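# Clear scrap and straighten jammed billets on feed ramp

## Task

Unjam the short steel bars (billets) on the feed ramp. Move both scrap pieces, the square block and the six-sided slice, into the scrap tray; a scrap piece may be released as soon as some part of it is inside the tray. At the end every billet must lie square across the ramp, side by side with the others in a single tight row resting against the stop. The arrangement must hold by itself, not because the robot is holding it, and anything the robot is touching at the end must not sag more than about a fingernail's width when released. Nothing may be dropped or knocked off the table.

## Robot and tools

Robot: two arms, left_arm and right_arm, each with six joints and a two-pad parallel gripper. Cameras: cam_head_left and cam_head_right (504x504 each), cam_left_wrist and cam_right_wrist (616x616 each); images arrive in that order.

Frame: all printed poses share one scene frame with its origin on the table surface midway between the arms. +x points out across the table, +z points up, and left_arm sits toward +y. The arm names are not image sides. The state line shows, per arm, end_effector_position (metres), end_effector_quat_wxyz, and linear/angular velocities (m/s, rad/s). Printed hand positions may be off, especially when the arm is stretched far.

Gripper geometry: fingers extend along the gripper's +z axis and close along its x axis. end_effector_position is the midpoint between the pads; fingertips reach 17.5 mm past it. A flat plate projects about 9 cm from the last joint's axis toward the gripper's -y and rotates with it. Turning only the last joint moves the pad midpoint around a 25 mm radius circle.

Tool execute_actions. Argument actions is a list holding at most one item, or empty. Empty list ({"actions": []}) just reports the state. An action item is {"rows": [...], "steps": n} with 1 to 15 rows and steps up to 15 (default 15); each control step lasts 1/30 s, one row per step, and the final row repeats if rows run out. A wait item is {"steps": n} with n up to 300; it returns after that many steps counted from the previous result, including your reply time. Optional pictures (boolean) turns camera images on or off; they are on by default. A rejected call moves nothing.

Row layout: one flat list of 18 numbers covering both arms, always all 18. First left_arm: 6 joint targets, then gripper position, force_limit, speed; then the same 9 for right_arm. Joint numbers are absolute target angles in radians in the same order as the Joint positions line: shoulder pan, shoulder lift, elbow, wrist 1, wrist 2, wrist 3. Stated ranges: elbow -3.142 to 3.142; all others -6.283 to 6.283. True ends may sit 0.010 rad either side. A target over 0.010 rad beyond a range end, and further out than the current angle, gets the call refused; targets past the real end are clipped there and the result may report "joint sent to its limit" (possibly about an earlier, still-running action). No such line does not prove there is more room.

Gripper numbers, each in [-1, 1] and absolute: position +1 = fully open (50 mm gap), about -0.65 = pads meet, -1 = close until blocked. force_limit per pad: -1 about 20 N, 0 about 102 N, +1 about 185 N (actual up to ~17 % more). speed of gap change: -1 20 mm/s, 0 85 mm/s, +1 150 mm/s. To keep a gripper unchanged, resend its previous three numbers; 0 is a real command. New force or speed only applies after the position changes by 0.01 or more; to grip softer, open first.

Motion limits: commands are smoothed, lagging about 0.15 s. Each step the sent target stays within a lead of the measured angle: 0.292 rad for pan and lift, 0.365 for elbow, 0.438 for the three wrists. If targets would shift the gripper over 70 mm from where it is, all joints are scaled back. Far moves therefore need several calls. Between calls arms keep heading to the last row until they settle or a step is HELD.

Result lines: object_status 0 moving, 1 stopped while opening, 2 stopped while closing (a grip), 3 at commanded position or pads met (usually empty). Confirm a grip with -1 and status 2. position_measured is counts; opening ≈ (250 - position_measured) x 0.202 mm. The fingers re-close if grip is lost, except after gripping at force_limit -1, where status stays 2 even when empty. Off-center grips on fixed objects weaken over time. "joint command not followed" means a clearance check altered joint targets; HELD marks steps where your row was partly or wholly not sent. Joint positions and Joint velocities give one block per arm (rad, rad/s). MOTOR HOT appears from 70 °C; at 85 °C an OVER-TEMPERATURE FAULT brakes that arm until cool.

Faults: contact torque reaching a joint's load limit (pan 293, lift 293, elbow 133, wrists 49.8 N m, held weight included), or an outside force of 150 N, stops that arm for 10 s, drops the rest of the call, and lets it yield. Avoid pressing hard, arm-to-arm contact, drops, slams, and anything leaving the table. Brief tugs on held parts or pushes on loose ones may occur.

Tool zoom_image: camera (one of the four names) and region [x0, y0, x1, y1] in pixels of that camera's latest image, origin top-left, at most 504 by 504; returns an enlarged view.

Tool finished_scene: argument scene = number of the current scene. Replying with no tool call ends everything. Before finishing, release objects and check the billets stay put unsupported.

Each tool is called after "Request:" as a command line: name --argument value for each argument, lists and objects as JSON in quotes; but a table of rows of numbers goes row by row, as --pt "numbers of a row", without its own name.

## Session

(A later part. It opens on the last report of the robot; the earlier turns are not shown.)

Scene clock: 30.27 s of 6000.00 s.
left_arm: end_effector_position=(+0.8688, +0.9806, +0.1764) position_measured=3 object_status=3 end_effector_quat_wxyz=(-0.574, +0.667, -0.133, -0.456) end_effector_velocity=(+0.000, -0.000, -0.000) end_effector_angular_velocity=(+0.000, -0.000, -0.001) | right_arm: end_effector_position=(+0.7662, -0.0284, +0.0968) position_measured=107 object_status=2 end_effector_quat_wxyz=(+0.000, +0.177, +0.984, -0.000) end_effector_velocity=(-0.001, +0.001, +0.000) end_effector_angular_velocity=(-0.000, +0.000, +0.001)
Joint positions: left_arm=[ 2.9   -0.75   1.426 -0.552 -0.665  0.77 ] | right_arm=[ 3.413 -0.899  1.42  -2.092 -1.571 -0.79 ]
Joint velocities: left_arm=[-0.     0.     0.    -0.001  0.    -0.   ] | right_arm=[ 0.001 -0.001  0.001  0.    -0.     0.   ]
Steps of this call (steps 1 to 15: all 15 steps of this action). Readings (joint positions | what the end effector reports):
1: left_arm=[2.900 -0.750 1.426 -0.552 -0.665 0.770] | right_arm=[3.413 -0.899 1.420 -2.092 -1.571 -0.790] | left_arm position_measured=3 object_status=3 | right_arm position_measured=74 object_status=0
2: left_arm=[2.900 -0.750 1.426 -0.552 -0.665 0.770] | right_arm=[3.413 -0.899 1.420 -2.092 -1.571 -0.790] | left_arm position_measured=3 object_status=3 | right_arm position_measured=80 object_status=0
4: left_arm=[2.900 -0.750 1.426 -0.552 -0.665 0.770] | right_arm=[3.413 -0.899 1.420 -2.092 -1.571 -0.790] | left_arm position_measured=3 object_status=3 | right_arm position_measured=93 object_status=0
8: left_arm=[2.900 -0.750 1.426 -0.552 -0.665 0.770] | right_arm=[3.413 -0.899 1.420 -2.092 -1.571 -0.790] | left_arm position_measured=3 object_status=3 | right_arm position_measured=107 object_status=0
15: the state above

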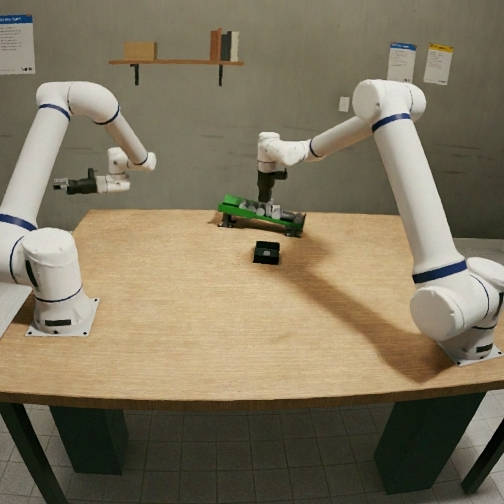

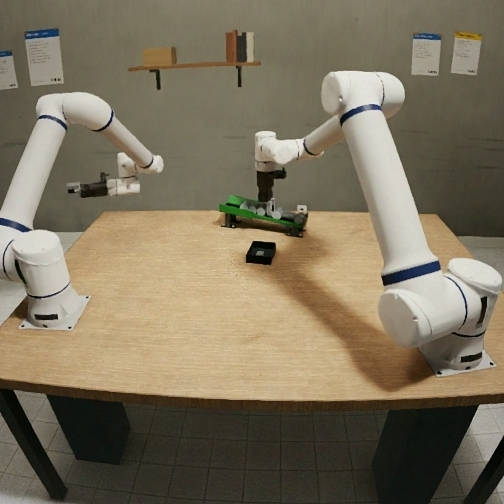

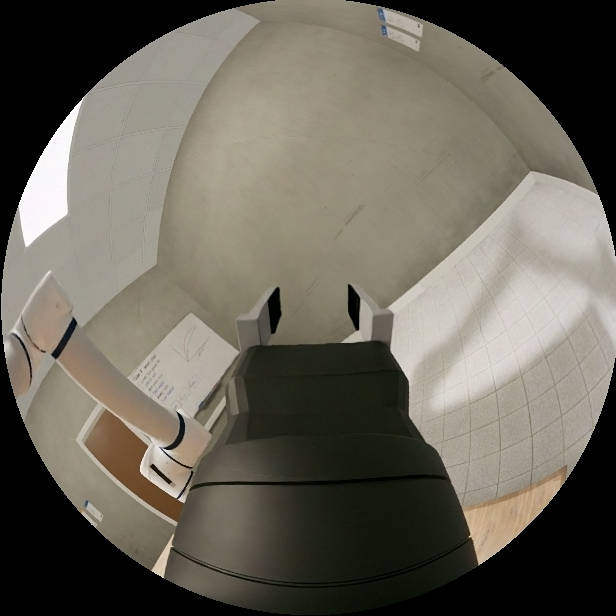

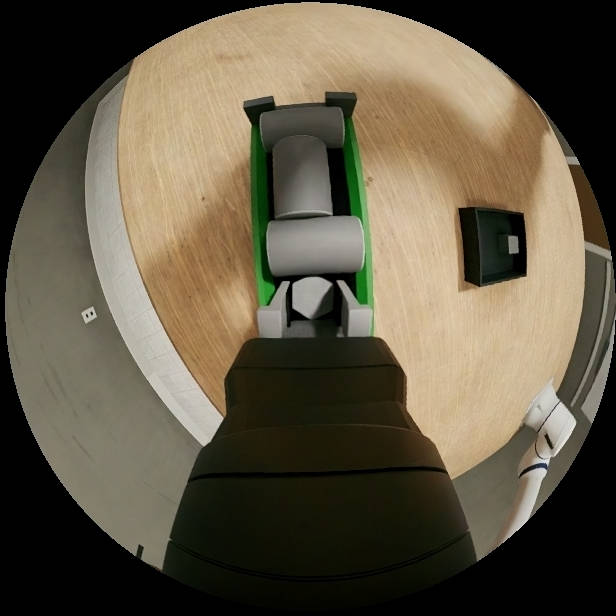

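Lift in steps, then go to above the tray (looks like same place as before).

Request:
execute_actions --actions '[{"rows":[[2.9,-0.75,1.426,-0.552,-0.665,0.77,1,0,0,3.416,-0.9031,1.4174,-2.0851,-1.571,-0.79,-1,-0.3,-0.7]],"steps":8}]' --pictures false

Request:
execute_actions --actions '[{"rows":[[2.9,-0.75,1.426,-0.552,-0.665,0.77,1,0,0,3.416,-0.9102,1.412,-2.0726,-1.571,-0.79,-1,-0.3,-0.7]],"steps":8}]' --pictures false

Request:
execute_actions --actions '[{"rows":[[2.9,-0.75,1.426,-0.552,-0.665,0.77,1,0,0,3.416,-0.9174,1.4066,-2.06,-1.571,-0.79,-1,-0.3,-0.7]],"steps":8}]' --pictures false

Request:
execute_actions --actions '[{"rows":[[2.9,-0.75,1.426,-0.552,-0.665,0.77,1,0,0,3.416,-0.9251,1.4001,-2.0458,-1.571,-0.79,-1,-0.3,-0.7]],"steps":10}]' --pictures false

Request:
execute_actions --actions '[{"rows":[[2.9,-0.75,1.426,-0.552,-0.665,0.77,1,0,0,3.416,-0.9326,1.3933,-2.0315,-1.571,-0.79,-1,-0.3,-0.7]],"steps":10}]' --pictures false

Request:
execute_actions --actions '[{"rows":[[2.9,-0.75,1.426,-0.552,-0.665,0.77,1,0,0,3.416,-0.954,1.372,-1.9888,-1.571,-0.79,-1,-0.3,-0.7]],"steps":12}]' --pictures false

Request:
execute_actions --actions '[{"rows":[[2.9,-0.75,1.426,-0.552,-0.665,0.77,1,0,0,3.5327,-1.1713,1.7796,-2.1791,-1.571,0.75,-1,-0.3,-0.7]]}]' --pictures false

Request:
execute_actions --actions '[{"steps":25}]'

Scene clock: 41.57 s of 6000.00 s.
left_arm: end_effector_position=(+0.8688, +0.9806, +0.1764) position_measured=3 object_status=3 end_effector_quat_wxyz=(-0.574, +0.667, -0.133, -0.456) end_effector_velocity=(+0.001, -0.001, +0.000) end_effector_angular_velocity=(-0.000, +0.001, -0.001) | right_arm: end_effector_position=(+0.7648, -0.0265, +0.1012) position_measured=107 object_status=2 end_effector_quat_wxyz=(-0.000, +0.175, +0.985, -0.000) end_effector_velocity=(-0.000, +0.003, +0.005) end_effector_angular_velocity=(+0.001, -0.002, +0.003)
Joint positions: left_arm=[ 2.9   -0.75   1.426 -0.552 -0.665  0.77 ] | right_arm=[ 3.416 -0.903  1.418 -2.086 -1.571 -0.79 ]
Joint velocities: left_arm=[-0.001  0.    -0.001  0.001 -0.     0.001] | right_arm=[ 0.003 -0.003 -0.004  0.005 -0.    -0.   ]
Steps of this call (steps 1 to 15: the robot went on to your last target; steps 16 to 90: nothing new was sent; then 8.03 s passed at rest; steps 91 to 98: all 8 steps of this action). Readings (joint positions | what the end effector reports):
91: left_arm=[2.900 -0.750 1.426 -0.552 -0.665 0.770] | right_arm=[3.414 -0.899 1.420 -2.092 -1.571 -0.790] | left_arm position_measured=3 object_status=3 | right_arm position_measured=107 object_status=2
92: left_arm=[2.900 -0.750 1.426 -0.552 -0.665 0.770] | right_arm=[3.414 -0.900 1.420 -2.090 -1.571 -0.790] | left_arm position_measured=3 object_status=3 | right_arm position_measured=107 object_status=2
94: left_arm=[2.900 -0.750 1.426 -0.552 -0.665 0.770] | right_arm=[3.415 -0.901 1.419 -2.087 -1.571 -0.790] | left_arm position_measured=3 object_status=3 | right_arm position_measured=107 object_status=2
98: the state above

Scene clock: 41.83 s of 6000.00 s.
left_arm: end_effector_position=(+0.8688, +0.9806, +0.1764) position_measured=3 object_status=3 end_effector_quat_wxyz=(-0.574, +0.667, -0.133, -0.456) end_effector_velocity=(+0.001, -0.001, +0.001) end_effector_angular_velocity=(+0.000, -0.002, -0.001) | right_arm: end_effector_position=(+0.7648, -0.0263, +0.1098) position_measured=107 object_status=2 end_effector_quat_wxyz=(+0.000, +0.175, +0.985, -0.000) end_effector_velocity=(+0.001, +0.000, +0.009) end_effector_angular_velocity=(+0.000, -0.002, +0.001)
Joint positions: left_arm=[ 2.9   -0.75   1.426 -0.552 -0.665  0.77 ] | right_arm=[ 3.416 -0.91   1.413 -2.074 -1.571 -0.79 ]
Joint velocities: left_arm=[-0.001 -0.    -0.001  0.001  0.    -0.001] | right_arm=[ 0.    -0.007 -0.006  0.011 -0.    -0.001]
Steps of this call (steps 1 to 8: all 8 steps of this action). Readings (joint positions | what the end effector reports):
1: left_arm=[2.900 -0.750 1.426 -0.552 -0.665 0.770] | right_arm=[3.416 -0.903 1.417 -2.085 -1.571 -0.790] | left_arm position_measured=3 object_status=3 | right_arm position_measured=107 object_status=2
2: left_arm=[2.900 -0.750 1.426 -0.552 -0.665 0.770] | right_arm=[3.416 -0.905 1.416 -2.081 -1.571 -0.790] | left_arm position_measured=3 object_status=3 | right_arm position_measured=107 object_status=2
4: left_arm=[2.900 -0.750 1.426 -0.552 -0.665 0.770] | right_arm=[3.416 -0.908 1.414 -2.077 -1.571 -0.790] | left_arm position_measured=3 object_status=3 | right_arm position_measured=107 object_status=2
8: the state above

Scene clock: 42.10 s of 6000.00 s.
left_arm: end_effector_position=(+0.8688, +0.9806, +0.1764) position_measured=3 object_status=3 end_effector_quat_wxyz=(-0.574, +0.667, -0.133, -0.456) end_effector_velocity=(-0.000, +0.001, -0.000) end_effector_angular_velocity=(+0.000, +0.001, +0.001) | right_arm: end_effector_position=(+0.7647, -0.0263, +0.1188) position_measured=107 object_status=2 end_effector_quat_wxyz=(+0.000, +0.175, +0.985, -0.000) end_effector_velocity=(-0.001, +0.001, +0.007) end_effector_angular_velocity=(-0.000, +0.001, +0.001)
Joint positions: left_arm=[ 2.9   -0.75   1.426 -0.552 -0.665  0.77 ] | right_arm=[ 3.416 -0.917  1.407 -2.061 -1.571 -0.79 ]
Joint velocities: left_arm=[ 0.001  0.001 -0.001  0.001 -0.     0.   ] | right_arm=[ 0.001 -0.006 -0.005  0.011  0.     0.   ]
Steps of this call (steps 1 to 8: all 8 steps of this action). Readings (joint positions | what the end effector reports):
1: left_arm=[2.900 -0.750 1.426 -0.552 -0.665 0.770] | right_arm=[3.416 -0.910 1.412 -2.073 -1.571 -0.790] | left_arm position_measured=3 object_status=3 | right_arm position_measured=107 object_status=2
2: left_arm=[2.900 -0.750 1.426 -0.552 -0.665 0.770] | right_arm=[3.416 -0.912 1.411 -2.069 -1.571 -0.790] | left_arm position_measured=3 object_status=3 | right_arm position_measured=107 object_status=2
4: left_arm=[2.900 -0.750 1.426 -0.552 -0.665 0.770] | right_arm=[3.416 -0.915 1.408 -2.065 -1.571 -0.790] | left_arm position_measured=3 object_status=3 | right_arm position_measured=107 object_status=2
8: the state above

Scene clock: 42.43 s of 6000.00 s.
left_arm: end_effector_position=(+0.8688, +0.9806, +0.1764) position_measured=3 object_status=3 end_effector_quat_wxyz=(-0.574, +0.667, -0.133, -0.456) end_effector_velocity=(-0.000, +0.001, -0.001) end_effector_angular_velocity=(+0.000, +0.001, +0.001) | right_arm: end_effector_position=(+0.7647, -0.0263, +0.1293) position_measured=107 object_status=2 end_effector_quat_wxyz=(+0.000, +0.175, +0.985, -0.000) end_effector_velocity=(+0.001, -0.001, +0.004) end_effector_angular_velocity=(+0.000, -0.000, -0.002)
Joint positions: left_arm=[ 2.9   -0.75   1.426 -0.552 -0.665  0.77 ] | right_arm=[ 3.416 -0.925  1.4   -2.046 -1.571 -0.79 ]
Joint velocities: left_arm=[ 0.001  0.001 -0.     0.     0.    -0.   ] | right_arm=[-0.002 -0.003 -0.004  0.006 -0.     0.   ]
Steps of this call (steps 1 to 10: all 10 steps of this action). Readings (joint positions | what the end effector reports):
1: left_arm=[2.900 -0.750 1.426 -0.552 -0.665 0.770] | right_arm=[3.416 -0.917 1.407 -2.060 -1.571 -0.790] | left_arm position_measured=3 object_status=3 | right_arm position_measured=107 object_status=2
2: left_arm=[2.900 -0.750 1.426 -0.552 -0.665 0.770] | right_arm=[3.416 -0.919 1.405 -2.056 -1.571 -0.790] | left_arm position_measured=3 object_status=3 | right_arm position_measured=107 object_status=2
4: left_arm=[2.900 -0.750 1.426 -0.552 -0.665 0.770] | right_arm=[3.416 -0.923 1.402 -2.051 -1.571 -0.790] | left_arm position_measured=3 object_status=3 | right_arm position_measured=107 object_status=2
8: left_arm=[2.900 -0.750 1.426 -0.552 -0.665 0.770] | right_arm=[3.416 -0.924 1.401 -2.047 -1.571 -0.790] | left_arm position_measured=3 object_status=3 | right_arm position_measured=107 object_status=2
10: the state above

Scene clock: 42.77 s of 6000.00 s.
left_arm: end_effector_position=(+0.8688, +0.9806, +0.1764) position_measured=3 object_status=3 end_effector_quat_wxyz=(-0.574, +0.667, -0.133, -0.456) end_effector_velocity=(+0.000, -0.000, +0.000) end_effector_angular_velocity=(-0.000, -0.000, -0.000) | right_arm: end_effector_position=(+0.7647, -0.0263, +0.1393) position_measured=107 object_status=2 end_effector_quat_wxyz=(+0.000, +0.175, +0.985, -0.000) end_effector_velocity=(+0.000, +0.001, +0.006) end_effector_angular_velocity=(+0.000, -0.001, +0.001)
Joint positions: left_arm=[ 2.9   -0.75   1.426 -0.552 -0.665  0.77 ] | right_arm=[ 3.416 -0.932  1.394 -2.032 -1.571 -0.79 ]
Joint velocities: left_arm=[-0.    -0.    -0.001  0.    -0.     0.   ] | right_arm=[ 0.001 -0.003 -0.005  0.007 -0.    -0.   ]
Steps of this call (steps 1 to 10: all 10 steps of this action). Readings (joint positions | what the end effector reports):
1: left_arm=[2.900 -0.750 1.426 -0.552 -0.665 0.770] | right_arm=[3.416 -0.925 1.400 -2.046 -1.571 -0.790] | left_arm position_measured=3 object_status=3 | right_arm position_measured=107 object_status=2
2: left_arm=[2.900 -0.750 1.426 -0.552 -0.665 0.770] | right_arm=[3.416 -0.927 1.399 -2.041 -1.571 -0.790] | left_arm position_measured=3 object_status=3 | right_arm position_measured=107 object_status=2
4: left_arm=[2.900 -0.750 1.426 -0.552 -0.665 0.770] | right_arm=[3.416 -0.930 1.395 -2.037 -1.571 -0.790] | left_arm position_measured=3 object_status=3 | right_arm position_measured=107 object_status=2
8: left_arm=[2.900 -0.750 1.426 -0.552 -0.665 0.770] | right_arm=[3.416 -0.932 1.394 -2.033 -1.571 -0.790] | left_arm position_measured=3 object_status=3 | right_arm position_measured=107 object_status=2
10: the state above

Scene clock: 43.17 s of 6000.00 s.
left_arm: end_effector_position=(+0.8688, +0.9806, +0.1764) position_measured=3 object_status=3 end_effector_quat_wxyz=(-0.574, +0.667, -0.133, -0.456) end_effector_velocity=(+0.000, -0.001, -0.000) end_effector_angular_velocity=(-0.000, +0.000, -0.001) | right_arm: end_effector_position=(+0.7644, -0.0264, +0.1689) position_measured=107 object_status=2 end_effector_quat_wxyz=(+0.000, +0.175, +0.985, -0.000) end_effector_velocity=(+0.000, -0.001, +0.006) end_effector_angular_velocity=(-0.000, -0.000, -0.001)
Joint positions: left_arm=[ 2.9   -0.75   1.426 -0.552 -0.665  0.77 ] | right_arm=[ 3.416 -0.954  1.372 -1.99  -1.571 -0.79 ]
Joint velocities: left_arm=[-0.001  0.    -0.    -0.     0.     0.001] | right_arm=[-0.001 -0.004 -0.005  0.009 -0.     0.   ]
Steps of this call (steps 1 to 12: all 12 steps of this action). Readings (joint positions | what the end effector reports):
1: left_arm=[2.900 -0.750 1.426 -0.552 -0.665 0.770] | right_arm=[3.416 -0.933 1.393 -2.030 -1.571 -0.790] | left_arm position_measured=3 object_status=3 | right_arm position_measured=107 object_status=2
2: left_arm=[2.900 -0.750 1.426 -0.552 -0.665 0.770] | right_arm=[3.416 -0.938 1.388 -2.018 -1.571 -0.790] | left_arm position_measured=3 object_status=3 | right_arm position_measured=107 object_status=2
4: left_arm=[2.900 -0.750 1.426 -0.552 -0.665 0.770] | right_arm=[3.416 -0.947 1.378 -2.004 -1.571 -0.790] | left_arm position_measured=3 object_status=3 | right_arm position_measured=107 object_status=2
8: left_arm=[2.900 -0.750 1.426 -0.552 -0.665 0.770] | right_arm=[3.416 -0.952 1.374 -1.993 -1.571 -0.790] | left_arm position_measured=3 object_status=3 | right_arm position_measured=107 object_status=2
12: the state above

Scene clock: 43.67 s of 6000.00 s.
left_arm: end_effector_position=(+0.8688, +0.9806, +0.1764) position_measured=3 object_status=3 end_effector_quat_wxyz=(-0.574, +0.667, -0.133, -0.456) end_effector_velocity=(-0.001, +0.001, +0.001) end_effector_angular_velocity=(+0.001, +0.000, +0.002) | right_arm: end_effector_position=(+0.5536, -0.0082, +0.1436) position_measured=107 object_status=2 end_effector_quat_wxyz=(+0.000, +0.504, +0.864, +0.000) end_effector_velocity=(-0.234, +0.036, -0.034) end_effector_angular_velocity=(-0.001, +0.004, -2.530)
Joint positions: left_arm=[ 2.9   -0.75   1.426 -0.552 -0.665  0.77 ] | right_arm=[ 3.523 -1.152  1.743 -2.162 -1.571  0.02 ]
Joint velocities: left_arm=[ 0.002 -0.001 -0.001  0.002 -0.    -0.001] | right_arm=[ 0.103 -0.195  0.369 -0.17  -0.     2.633]
Steps of this call (steps 1 to 15: all 15 steps of this action). Readings (joint positions | what the end effector reports):
1: left_arm=[2.900 -0.750 1.426 -0.552 -0.665 0.770] | right_arm=[3.417 -0.956 1.376 -1.991 -1.571 -0.785] | left_arm position_measured=3 object_status=3 | right_arm position_measured=107 object_status=2
2: left_arm=[2.900 -0.750 1.426 -0.552 -0.665 0.770] | right_arm=[3.424 -0.970 1.400 -2.004 -1.571 -0.755] | left_arm position_measured=3 object_status=3 | right_arm position_measured=107 object_status=2
4: left_arm=[2.900 -0.750 1.426 -0.552 -0.665 0.770] | right_arm=[3.444 -1.005 1.462 -2.034 -1.571 -0.682] | left_arm position_measured=3 object_status=3 | right_arm position_measured=107 object_status=2
8: left_arm=[2.900 -0.750 1.426 -0.552 -0.665 0.770] | right_arm=[3.476 -1.066 1.578 -2.087 -1.571 -0.507] | left_arm position_measured=3 object_status=3 | right_arm position_measured=107 object_status=2
15: the state above

Scene clock: 44.50 s of 6000.00 s.
left_arm: end_effector_position=(+0.8688, +0.9806, +0.1764) position_measured=3 object_status=3 end_effector_quat_wxyz=(-0.574, +0.667, -0.133, -0.456) end_effector_velocity=(+0.000, +0.001, +0.001) end_effector_angular_velocity=(-0.000, -0.003, +0.001) | right_arm: end_effector_position=(+0.5308, +0.0070, +0.1400) position_measured=107 object_status=2 end_effector_quat_wxyz=(+0.000, +0.776, +0.631, -0.000) end_effector_velocity=(+0.001, -0.001, +0.000) end_effector_angular_velocity=(-0.000, -0.000, -0.004)
Joint positions: left_arm=[ 2.9   -0.75   1.426 -0.552 -0.665  0.77 ] | right_arm=[ 3.533 -1.171  1.78  -2.179 -1.571  0.75 ]
Joint velocities: left_arm=[ 0.001 -0.    -0.002 -0.    -0.    -0.   ] | right_arm=[-0.001 -0.001  0.     0.    -0.     0.003]
Steps of this call (steps 1 to 25: the robot went on to your last target). Readings (joint positions | what the end effector reports):
1: left_arm=[2.900 -0.750 1.426 -0.552 -0.665 0.770] | right_arm=[3.525 -1.158 1.754 -2.167 -1.571 0.110] | left_arm position_measured=3 object_status=3 | right_arm position_measured=107 object_status=2
2: left_arm=[2.900 -0.750 1.426 -0.552 -0.665 0.770] | right_arm=[3.528 -1.162 1.761 -2.171 -1.571 0.201] | left_arm position_measured=3 object_status=3 | right_arm position_measured=107 object_status=2
4: left_arm=[2.900 -0.750 1.426 -0.552 -0.665 0.770] | right_arm=[3.530 -1.166 1.770 -2.175 -1.571 0.387] | left_arm position_measured=3 object_status=3 | right_arm position_measured=107 object_status=2
8: left_arm=[2.900 -0.750 1.426 -0.552 -0.665 0.770] | right_arm=[3.532 -1.170 1.777 -2.178 -1.571 0.655] | left_arm position_measured=3 object_status=3 | right_arm position_measured=107 object_status=2
25: the state above

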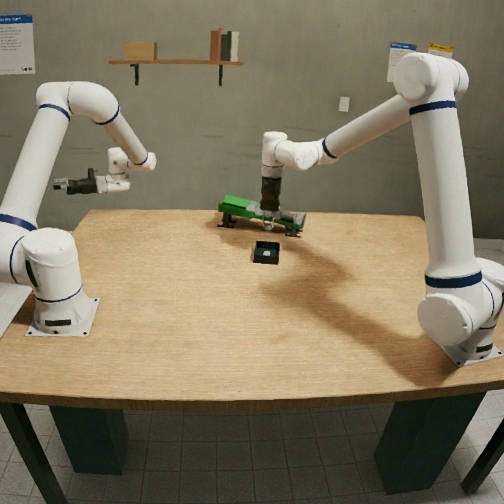

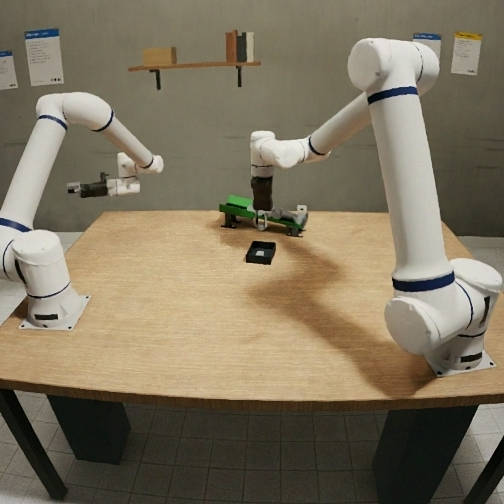

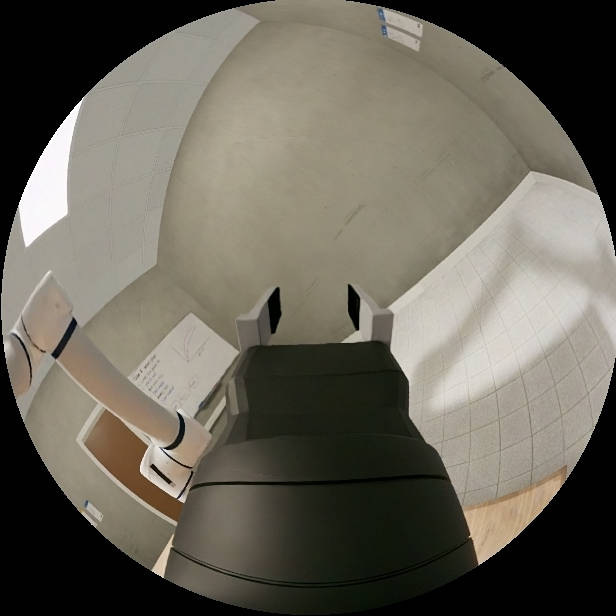

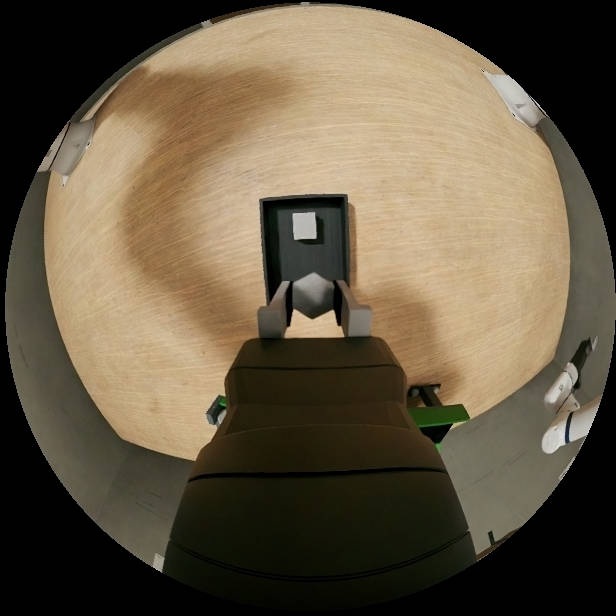

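Request:
execute_actions --actions '[{"rows":[[2.9,-0.75,1.426,-0.552,-0.665,0.77,1,0,0,3.5327,-1.0724,1.8532,-2.3516,-1.571,0.71,-1,-0.3,-0.7]]}]' --pictures false

Request:
execute_actions --actions '[{"rows":[[2.9,-0.75,1.426,-0.552,-0.665,0.77,1,0,0,3.5327,-1.0724,1.8532,-2.3516,-1.571,0.71,0.7,-0.3,0]],"steps":10}]' --pictures false

Request:
execute_actions --actions '[{"rows":[[2.9,-0.75,1.426,-0.552,-0.665,0.77,1,0,0,3.5327,-1.19,1.7796,-2.16,-1.571,0.71,0.7,-0.3,0]],"steps":12}]' --pictures false

Request:
execute_actions --actions '[{"rows":[[2.9,-0.75,1.426,-0.552,-0.665,0.77,1,0,0,3.3485,-1.0293,1.5357,-2.0772,-1.571,-0.9203,0.8,-0.3,0]]}]' --pictures false

Request:
execute_actions --actions '[{"steps":25}]'

Request:
zoom_image --camera "cam_right_wrist" --region '[220, 150, 420, 350]'

Request:
zoom_image --camera "cam_head_left" --region '[230, 170, 310, 240]'

Scene clock: 54.90 s of 6000.00 s.
left_arm: end_effector_position=(+0.8688, +0.9806, +0.1764) position_measured=3 object_status=3 end_effector_quat_wxyz=(-0.574, +0.667, -0.133, -0.456) end_effector_velocity=(-0.000, +0.000, -0.000) end_effector_angular_velocity=(-0.000, +0.000, +0.000) | right_arm: end_effector_position=(+0.5237, +0.0019, +0.0392) position_measured=107 object_status=2 end_effector_quat_wxyz=(+0.000, +0.763, +0.646, +0.000) end_effector_velocity=(-0.002, -0.001, -0.012) end_effector_angular_velocity=(-0.001, +0.001, +0.005)
Joint positions: left_arm=[ 2.9   -0.75   1.426 -0.552 -0.665  0.77 ] | right_arm=[ 3.533 -1.074  1.852 -2.35  -1.571  0.71 ]
Joint velocities: left_arm=[ 0.    -0.     0.001 -0.001 -0.     0.001] | right_arm=[ 0.001  0.012  0.009 -0.02  -0.    -0.004]
Steps of this call (steps 1 to 15: the robot went on to your last target; steps 16 to 90: nothing new was sent; then 6.90 s passed at rest; steps 91 to 105: all 15 steps of this action). Readings (joint positions | what the end effector reports):
91: left_arm=[2.900 -0.750 1.426 -0.552 -0.665 0.770] | right_arm=[3.533 -1.169 1.781 -2.183 -1.571 0.749] | left_arm position_measured=3 object_status=3 | right_arm position_measured=107 object_status=2
92: left_arm=[2.900 -0.750 1.426 -0.552 -0.665 0.770] | right_arm=[3.533 -1.155 1.790 -2.213 -1.571 0.743] | left_arm position_measured=3 object_status=3 | right_arm position_measured=107 object_status=2
94: left_arm=[2.900 -0.750 1.426 -0.552 -0.665 0.770] | right_arm=[3.533 -1.121 1.818 -2.265 -1.571 0.730] | left_arm position_measured=3 object_status=3 | right_arm position_measured=107 object_status=2
98: left_arm=[2.900 -0.750 1.426 -0.552 -0.665 0.770] | right_arm=[3.533 -1.085 1.844 -2.330 -1.571 0.715] | left_arm position_measured=3 object_status=3 | right_arm position_measured=107 object_status=2
105: the state above

Scene clock: 55.23 s of 6000.00 s.
left_arm: end_effector_position=(+0.8688, +0.9806, +0.1764) position_measured=3 object_status=3 end_effector_quat_wxyz=(-0.574, +0.667, -0.133, -0.456) end_effector_velocity=(+0.001, -0.002, -0.000) end_effector_angular_velocity=(+0.000, +0.000, -0.001) | right_arm: end_effector_position=(+0.5236, +0.0018, +0.0380) position_measured=48 object_status=0 end_effector_quat_wxyz=(+0.000, +0.763, +0.647, -0.000) end_effector_velocity=(+0.001, -0.000, +0.001) end_effector_angular_velocity=(+0.001, -0.001, -0.002)
Joint positions: left_arm=[ 2.9   -0.75   1.426 -0.552 -0.665  0.77 ] | right_arm=[ 3.533 -1.072  1.853 -2.352 -1.571  0.71 ]
Joint velocities: left_arm=[-0.002  0.    -0.     0.    -0.001  0.   ] | right_arm=[-0.001 -0.    -0.001 -0.     0.     0.001]
Steps of this call (steps 1 to 10: all 10 steps of this action). Readings (joint positions | what the end effector reports):
1: left_arm=[2.900 -0.750 1.426 -0.552 -0.665 0.770] | right_arm=[3.533 -1.073 1.853 -2.350 -1.571 0.710] | left_arm position_measured=3 object_status=3 | right_arm position_measured=99 object_status=0
2: left_arm=[2.900 -0.750 1.426 -0.552 -0.665 0.770] | right_arm=[3.533 -1.073 1.853 -2.351 -1.571 0.710] | left_arm position_measured=3 object_status=3 | right_arm position_measured=85 object_status=0
4: left_arm=[2.900 -0.750 1.426 -0.552 -0.665 0.770] | right_arm=[3.533 -1.073 1.853 -2.351 -1.571 0.710] | left_arm position_measured=3 object_status=3 | right_arm position_measured=57 object_status=0
8: left_arm=[2.900 -0.750 1.426 -0.552 -0.665 0.770] | right_arm=[3.533 -1.072 1.853 -2.351 -1.571 0.710] | left_arm position_measured=3 object_status=3 | right_arm position_measured=48 object_status=0
10: the state above

Scene clock: 55.63 s of 6000.00 s.
left_arm: end_effector_position=(+0.8688, +0.9806, +0.1764) position_measured=3 object_status=3 end_effector_quat_wxyz=(-0.574, +0.667, -0.133, -0.456) end_effector_velocity=(+0.001, +0.000, -0.000) end_effector_angular_velocity=(-0.001, -0.002, +0.000) | right_arm: end_effector_position=(+0.5267, +0.0035, +0.1486) position_measured=48 object_status=3 end_effector_quat_wxyz=(+0.000, +0.763, +0.646, -0.000) end_effector_velocity=(-0.003, +0.001, +0.043) end_effector_angular_velocity=(-0.001, -0.000, +0.003)
Joint positions: left_arm=[ 2.9   -0.75   1.426 -0.552 -0.665  0.77 ] | right_arm=[ 3.533 -1.186  1.782 -2.167 -1.571  0.71 ]
Joint velocities: left_arm=[ 0.     0.    -0.001 -0.002  0.     0.001] | right_arm=[ 0.004 -0.042 -0.028  0.071 -0.001  0.   ]
Steps of this call (steps 1 to 12: all 12 steps of this action). Readings (joint positions | what the end effector reports):
1: left_arm=[2.900 -0.750 1.426 -0.552 -0.665 0.770] | right_arm=[3.533 -1.075 1.852 -2.347 -1.571 0.710] | left_arm position_measured=3 object_status=3 | right_arm position_measured=48 object_status=0
2: left_arm=[2.900 -0.750 1.426 -0.552 -0.665 0.770] | right_arm=[3.533 -1.090 1.845 -2.318 -1.571 0.710] | left_arm position_measured=3 object_status=3 | right_arm position_measured=48 object_status=3
4: left_arm=[2.900 -0.750 1.426 -0.552 -0.665 0.770] | right_arm=[3.533 -1.126 1.819 -2.266 -1.571 0.710] | left_arm position_measured=3 object_status=3 | right_arm position_measured=48 object_status=3
8: left_arm=[2.900 -0.750 1.426 -0.552 -0.665 0.770] | right_arm=[3.533 -1.173 1.790 -2.188 -1.571 0.710] | left_arm position_measured=3 object_status=3 | right_arm position_measured=48 object_status=3
12: the state above

Scene clock: 56.13 s of 6000.00 s.
left_arm: end_effector_position=(+0.8688, +0.9806, +0.1764) position_measured=3 object_status=3 end_effector_quat_wxyz=(-0.574, +0.667, -0.133, -0.456) end_effector_velocity=(-0.000, +0.001, -0.001) end_effector_angular_velocity=(-0.000, +0.000, +0.001) | right_arm: end_effector_position=(+0.7159, -0.0858, +0.1501) position_measured=32 object_status=3 end_effector_quat_wxyz=(+0.000, +0.509, +0.861, -0.000) end_effector_velocity=(+0.181, -0.138, -0.005) end_effector_angular_velocity=(-0.001, +0.003, +2.514)
Joint positions: left_arm=[ 2.9   -0.75   1.426 -0.552 -0.665  0.77 ] | right_arm=[ 3.363 -1.041  1.555 -2.084 -1.571 -0.128]
Joint velocities: left_arm=[ 0.001  0.001  0.    -0.001  0.     0.   ] | right_arm=[-0.143  0.125 -0.192  0.07   0.    -2.658]
Steps of this call (steps 1 to 15: all 15 steps of this action). Readings (joint positions | what the end effector reports):
1: left_arm=[2.900 -0.750 1.426 -0.552 -0.665 0.770] | right_arm=[3.531 -1.185 1.779 -2.164 -1.571 0.705] | left_arm position_measured=3 object_status=3 | right_arm position_measured=39 object_status=0
2: left_arm=[2.900 -0.750 1.426 -0.552 -0.665 0.770] | right_arm=[3.519 -1.175 1.763 -2.158 -1.571 0.675] | left_arm position_measured=3 object_status=3 | right_arm position_measured=33 object_status=0
4: left_arm=[2.900 -0.750 1.426 -0.552 -0.665 0.770] | right_arm=[3.490 -1.150 1.724 -2.145 -1.571 0.603] | left_arm position_measured=3 object_status=3 | right_arm position_measured=32 object_status=0
8: left_arm=[2.900 -0.750 1.426 -0.552 -0.665 0.770] | right_arm=[3.436 -1.104 1.652 -2.119 -1.571 0.419] | left_arm position_measured=3 object_status=3 | right_arm position_measured=32 object_status=0
15: the state above

Scene clock: 56.97 s of 6000.00 s.
left_arm: end_effector_position=(+0.8688, +0.9806, +0.1764) position_measured=3 object_status=3 end_effector_quat_wxyz=(-0.574, +0.667, -0.133, -0.456) end_effector_velocity=(-0.000, +0.001, +0.000) end_effector_angular_velocity=(-0.000, +0.001, +0.001) | right_arm: end_effector_position=(+0.7455, -0.1060, +0.1498) position_measured=32 object_status=3 end_effector_quat_wxyz=(+0.000, +0.144, +0.990, -0.000) end_effector_velocity=(+0.000, -0.001, -0.001) end_effector_angular_velocity=(-0.001, +0.001, +0.002)
Joint positions: left_arm=[ 2.9   -0.75   1.426 -0.552 -0.665  0.77 ] | right_arm=[ 3.349 -1.029  1.536 -2.077 -1.571 -0.92 ]
Joint velocities: left_arm=[ 0.001  0.    -0.     0.     0.     0.   ] | right_arm=[-0.001  0.     0.001 -0.    -0.001 -0.004]
Steps of this call (steps 1 to 25: the robot went on to your last target). Readings (joint positions | what the end effector reports):
1: left_arm=[2.900 -0.750 1.426 -0.552 -0.665 0.770] | right_arm=[3.359 -1.038 1.549 -2.082 -1.571 -0.219] | left_arm position_measured=3 object_status=3 | right_arm position_measured=32 object_status=3
2: left_arm=[2.900 -0.750 1.426 -0.552 -0.665 0.770] | right_arm=[3.356 -1.035 1.545 -2.081 -1.571 -0.311] | left_arm position_measured=3 object_status=3 | right_arm position_measured=32 object_status=3
4: left_arm=[2.900 -0.750 1.426 -0.552 -0.665 0.770] | right_arm=[3.352 -1.032 1.541 -2.079 -1.571 -0.497] | left_arm position_measured=3 object_status=3 | right_arm position_measured=32 object_status=3
8: left_arm=[2.900 -0.750 1.426 -0.552 -0.665 0.770] | right_arm=[3.349 -1.030 1.537 -2.078 -1.571 -0.802] | left_arm position_measured=3 object_status=3 | right_arm position_measured=32 object_status=3
25: the state above

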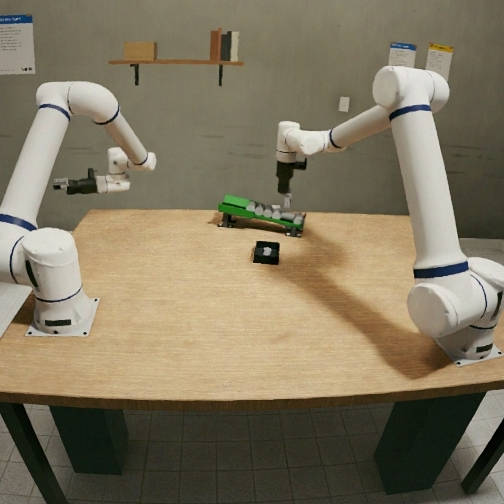

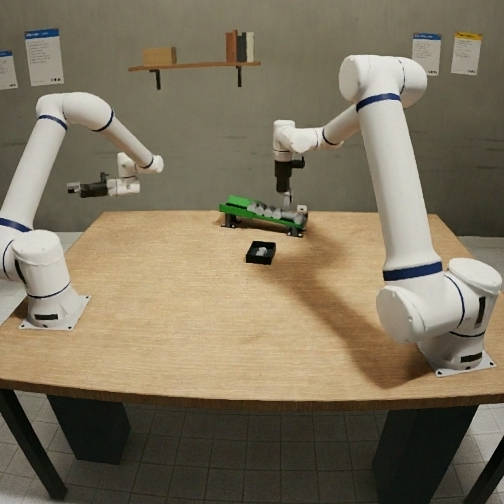

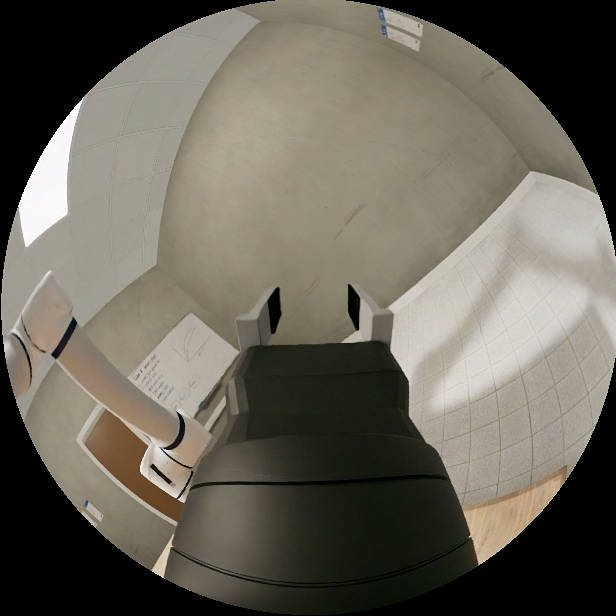

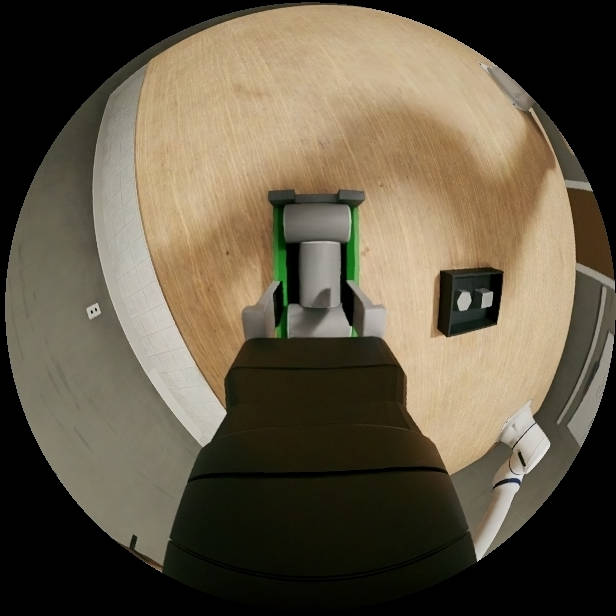

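Region (220, 150, 420, 350) of cam_right_wrist's 616x616 image, scaled by 2.520, with more detail than that image has.

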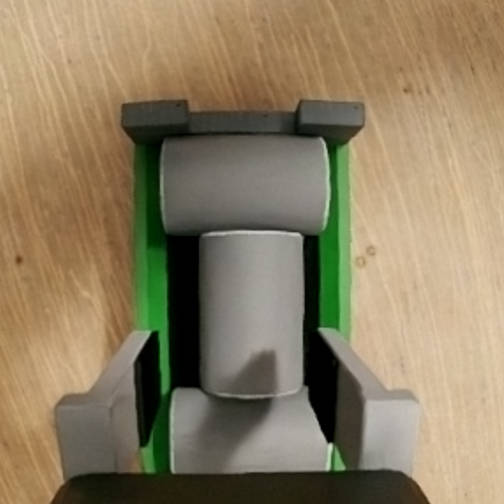

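Region (230, 170, 310, 240) of cam_head_left's 504x504 image, scaled by 6.300, with more detail than that image has; it fills the top 441 rows of this view, and the rest is white.

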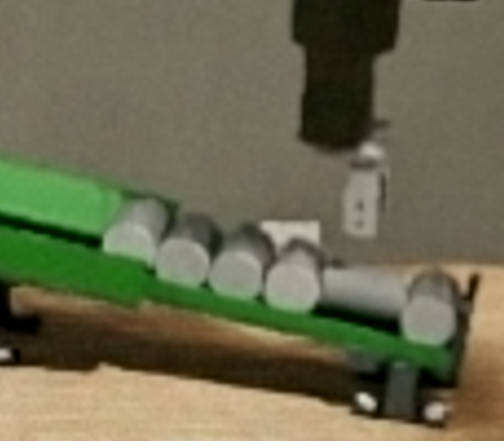

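Request:
execute_actions --actions '[{"rows":[[2.9,-0.75,1.426,-0.552,-0.665,0.77,1,0,0,3.3438,-1.0095,1.5845,-2.1458,-1.571,-0.94,0.75,-0.3,0]]}]'

Request:
zoom_image --camera "cam_right_wrist" --region '[220, 150, 420, 350]'

Request:
zoom_image --camera "cam_head_left" --region '[230, 170, 310, 240]'

Scene clock: 64.23 s of 6000.00 s.
left_arm: end_effector_position=(+0.8688, +0.9806, +0.1764) position_measured=3 object_status=3 end_effector_quat_wxyz=(-0.574, +0.667, -0.133, -0.456) end_effector_velocity=(+0.000, +0.000, +0.000) end_effector_angular_velocity=(+0.000, +0.000, -0.000) | right_arm: end_effector_position=(+0.7391, -0.1133, +0.1102) position_measured=41 object_status=3 end_effector_quat_wxyz=(+0.000, +0.137, +0.991, -0.000) end_effector_velocity=(-0.001, -0.000, -0.004) end_effector_angular_velocity=(-0.000, +0.002, +0.001)
Joint positions: left_arm=[ 2.9   -0.75   1.426 -0.552 -0.665  0.77 ] | right_arm=[ 3.344 -1.01   1.584 -2.145 -1.571 -0.94 ]
Joint velocities: left_arm=[ 0.     0.    -0.     0.001  0.    -0.   ] | right_arm=[-0.     0.003  0.005 -0.006  0.    -0.001]
Steps of this call (steps 1 to 30: the robot went on to your last target; steps 31 to 90: nothing new was sent; then 3.77 s passed at rest; steps 91 to 105: all 15 steps of this action). Readings (joint positions | what the end effector reports):
91: left_arm=[2.900 -0.750 1.426 -0.552 -0.665 0.770] | right_arm=[3.348 -1.029 1.537 -2.080 -1.571 -0.921] | left_arm position_measured=3 object_status=3 | right_arm position_measured=37 object_status=0
92: left_arm=[2.900 -0.750 1.426 -0.552 -0.665 0.770] | right_arm=[3.347 -1.024 1.548 -2.099 -1.571 -0.926] | left_arm position_measured=3 object_status=3 | right_arm position_measured=41 object_status=0
94: left_arm=[2.900 -0.750 1.426 -0.552 -0.665 0.770] | right_arm=[3.345 -1.015 1.569 -2.122 -1.571 -0.933] | left_arm position_measured=3 object_status=3 | right_arm position_measured=41 object_status=0
98: left_arm=[2.900 -0.750 1.426 -0.552 -0.665 0.770] | right_arm=[3.344 -1.011 1.580 -2.140 -1.571 -0.938] | left_arm position_measured=3 object_status=3 | right_arm position_measured=41 object_status=3
105: the state above

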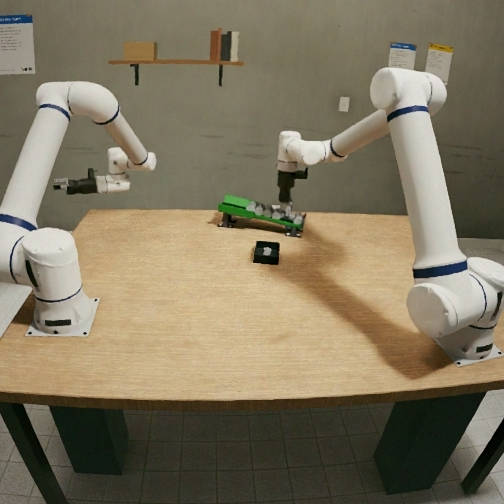

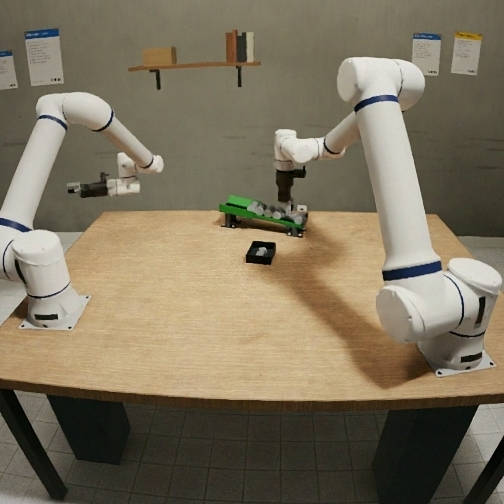

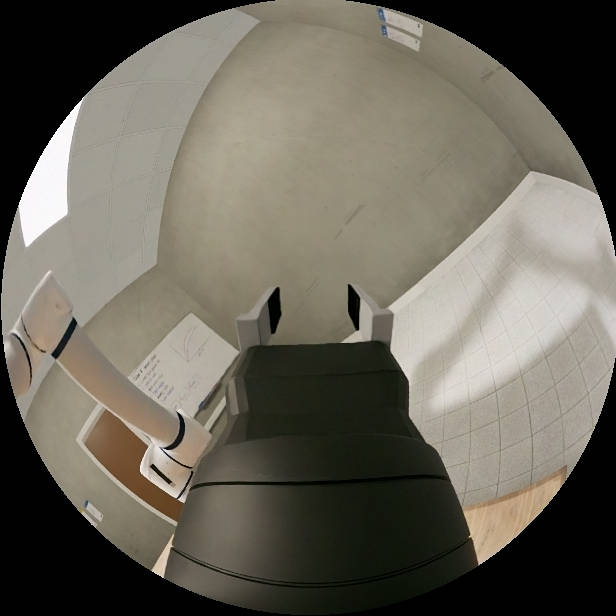

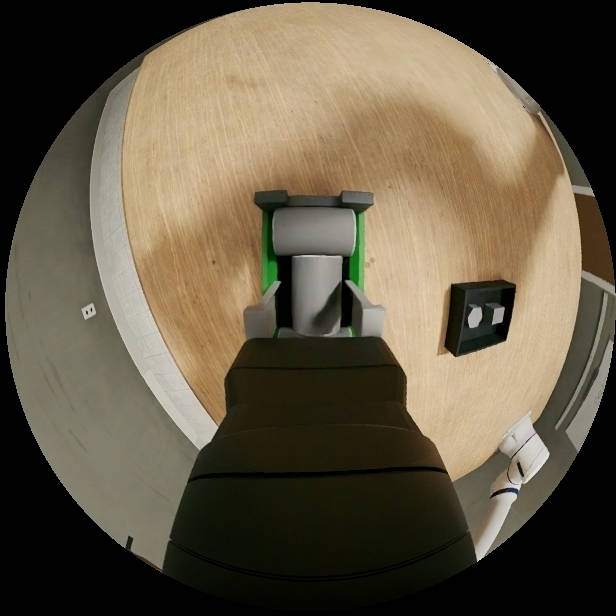

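Region (220, 150, 420, 350) of cam_right_wrist's 616x616 image, scaled by 2.520, with more detail than that image has.

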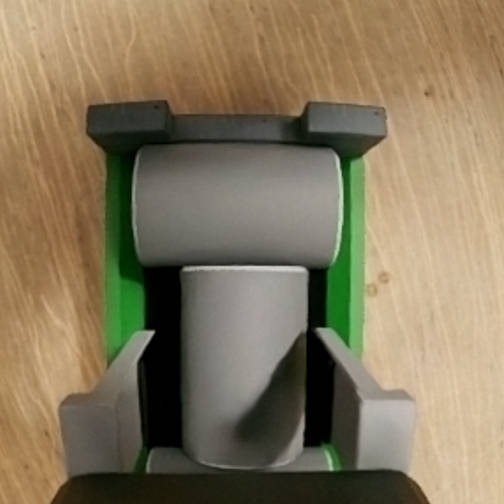

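Region (230, 170, 310, 240) of cam_head_left's 504x504 image, scaled by 6.300, with more detail than that image has; it fills the top 441 rows of this view, and the rest is white.

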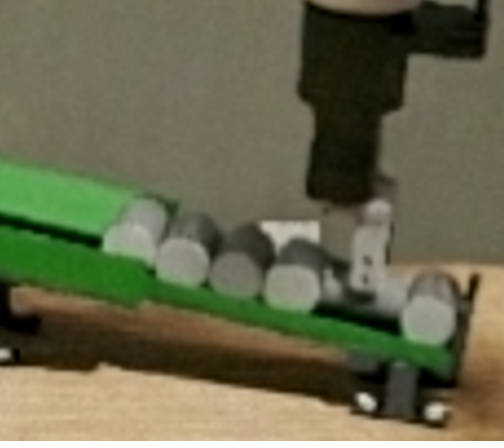

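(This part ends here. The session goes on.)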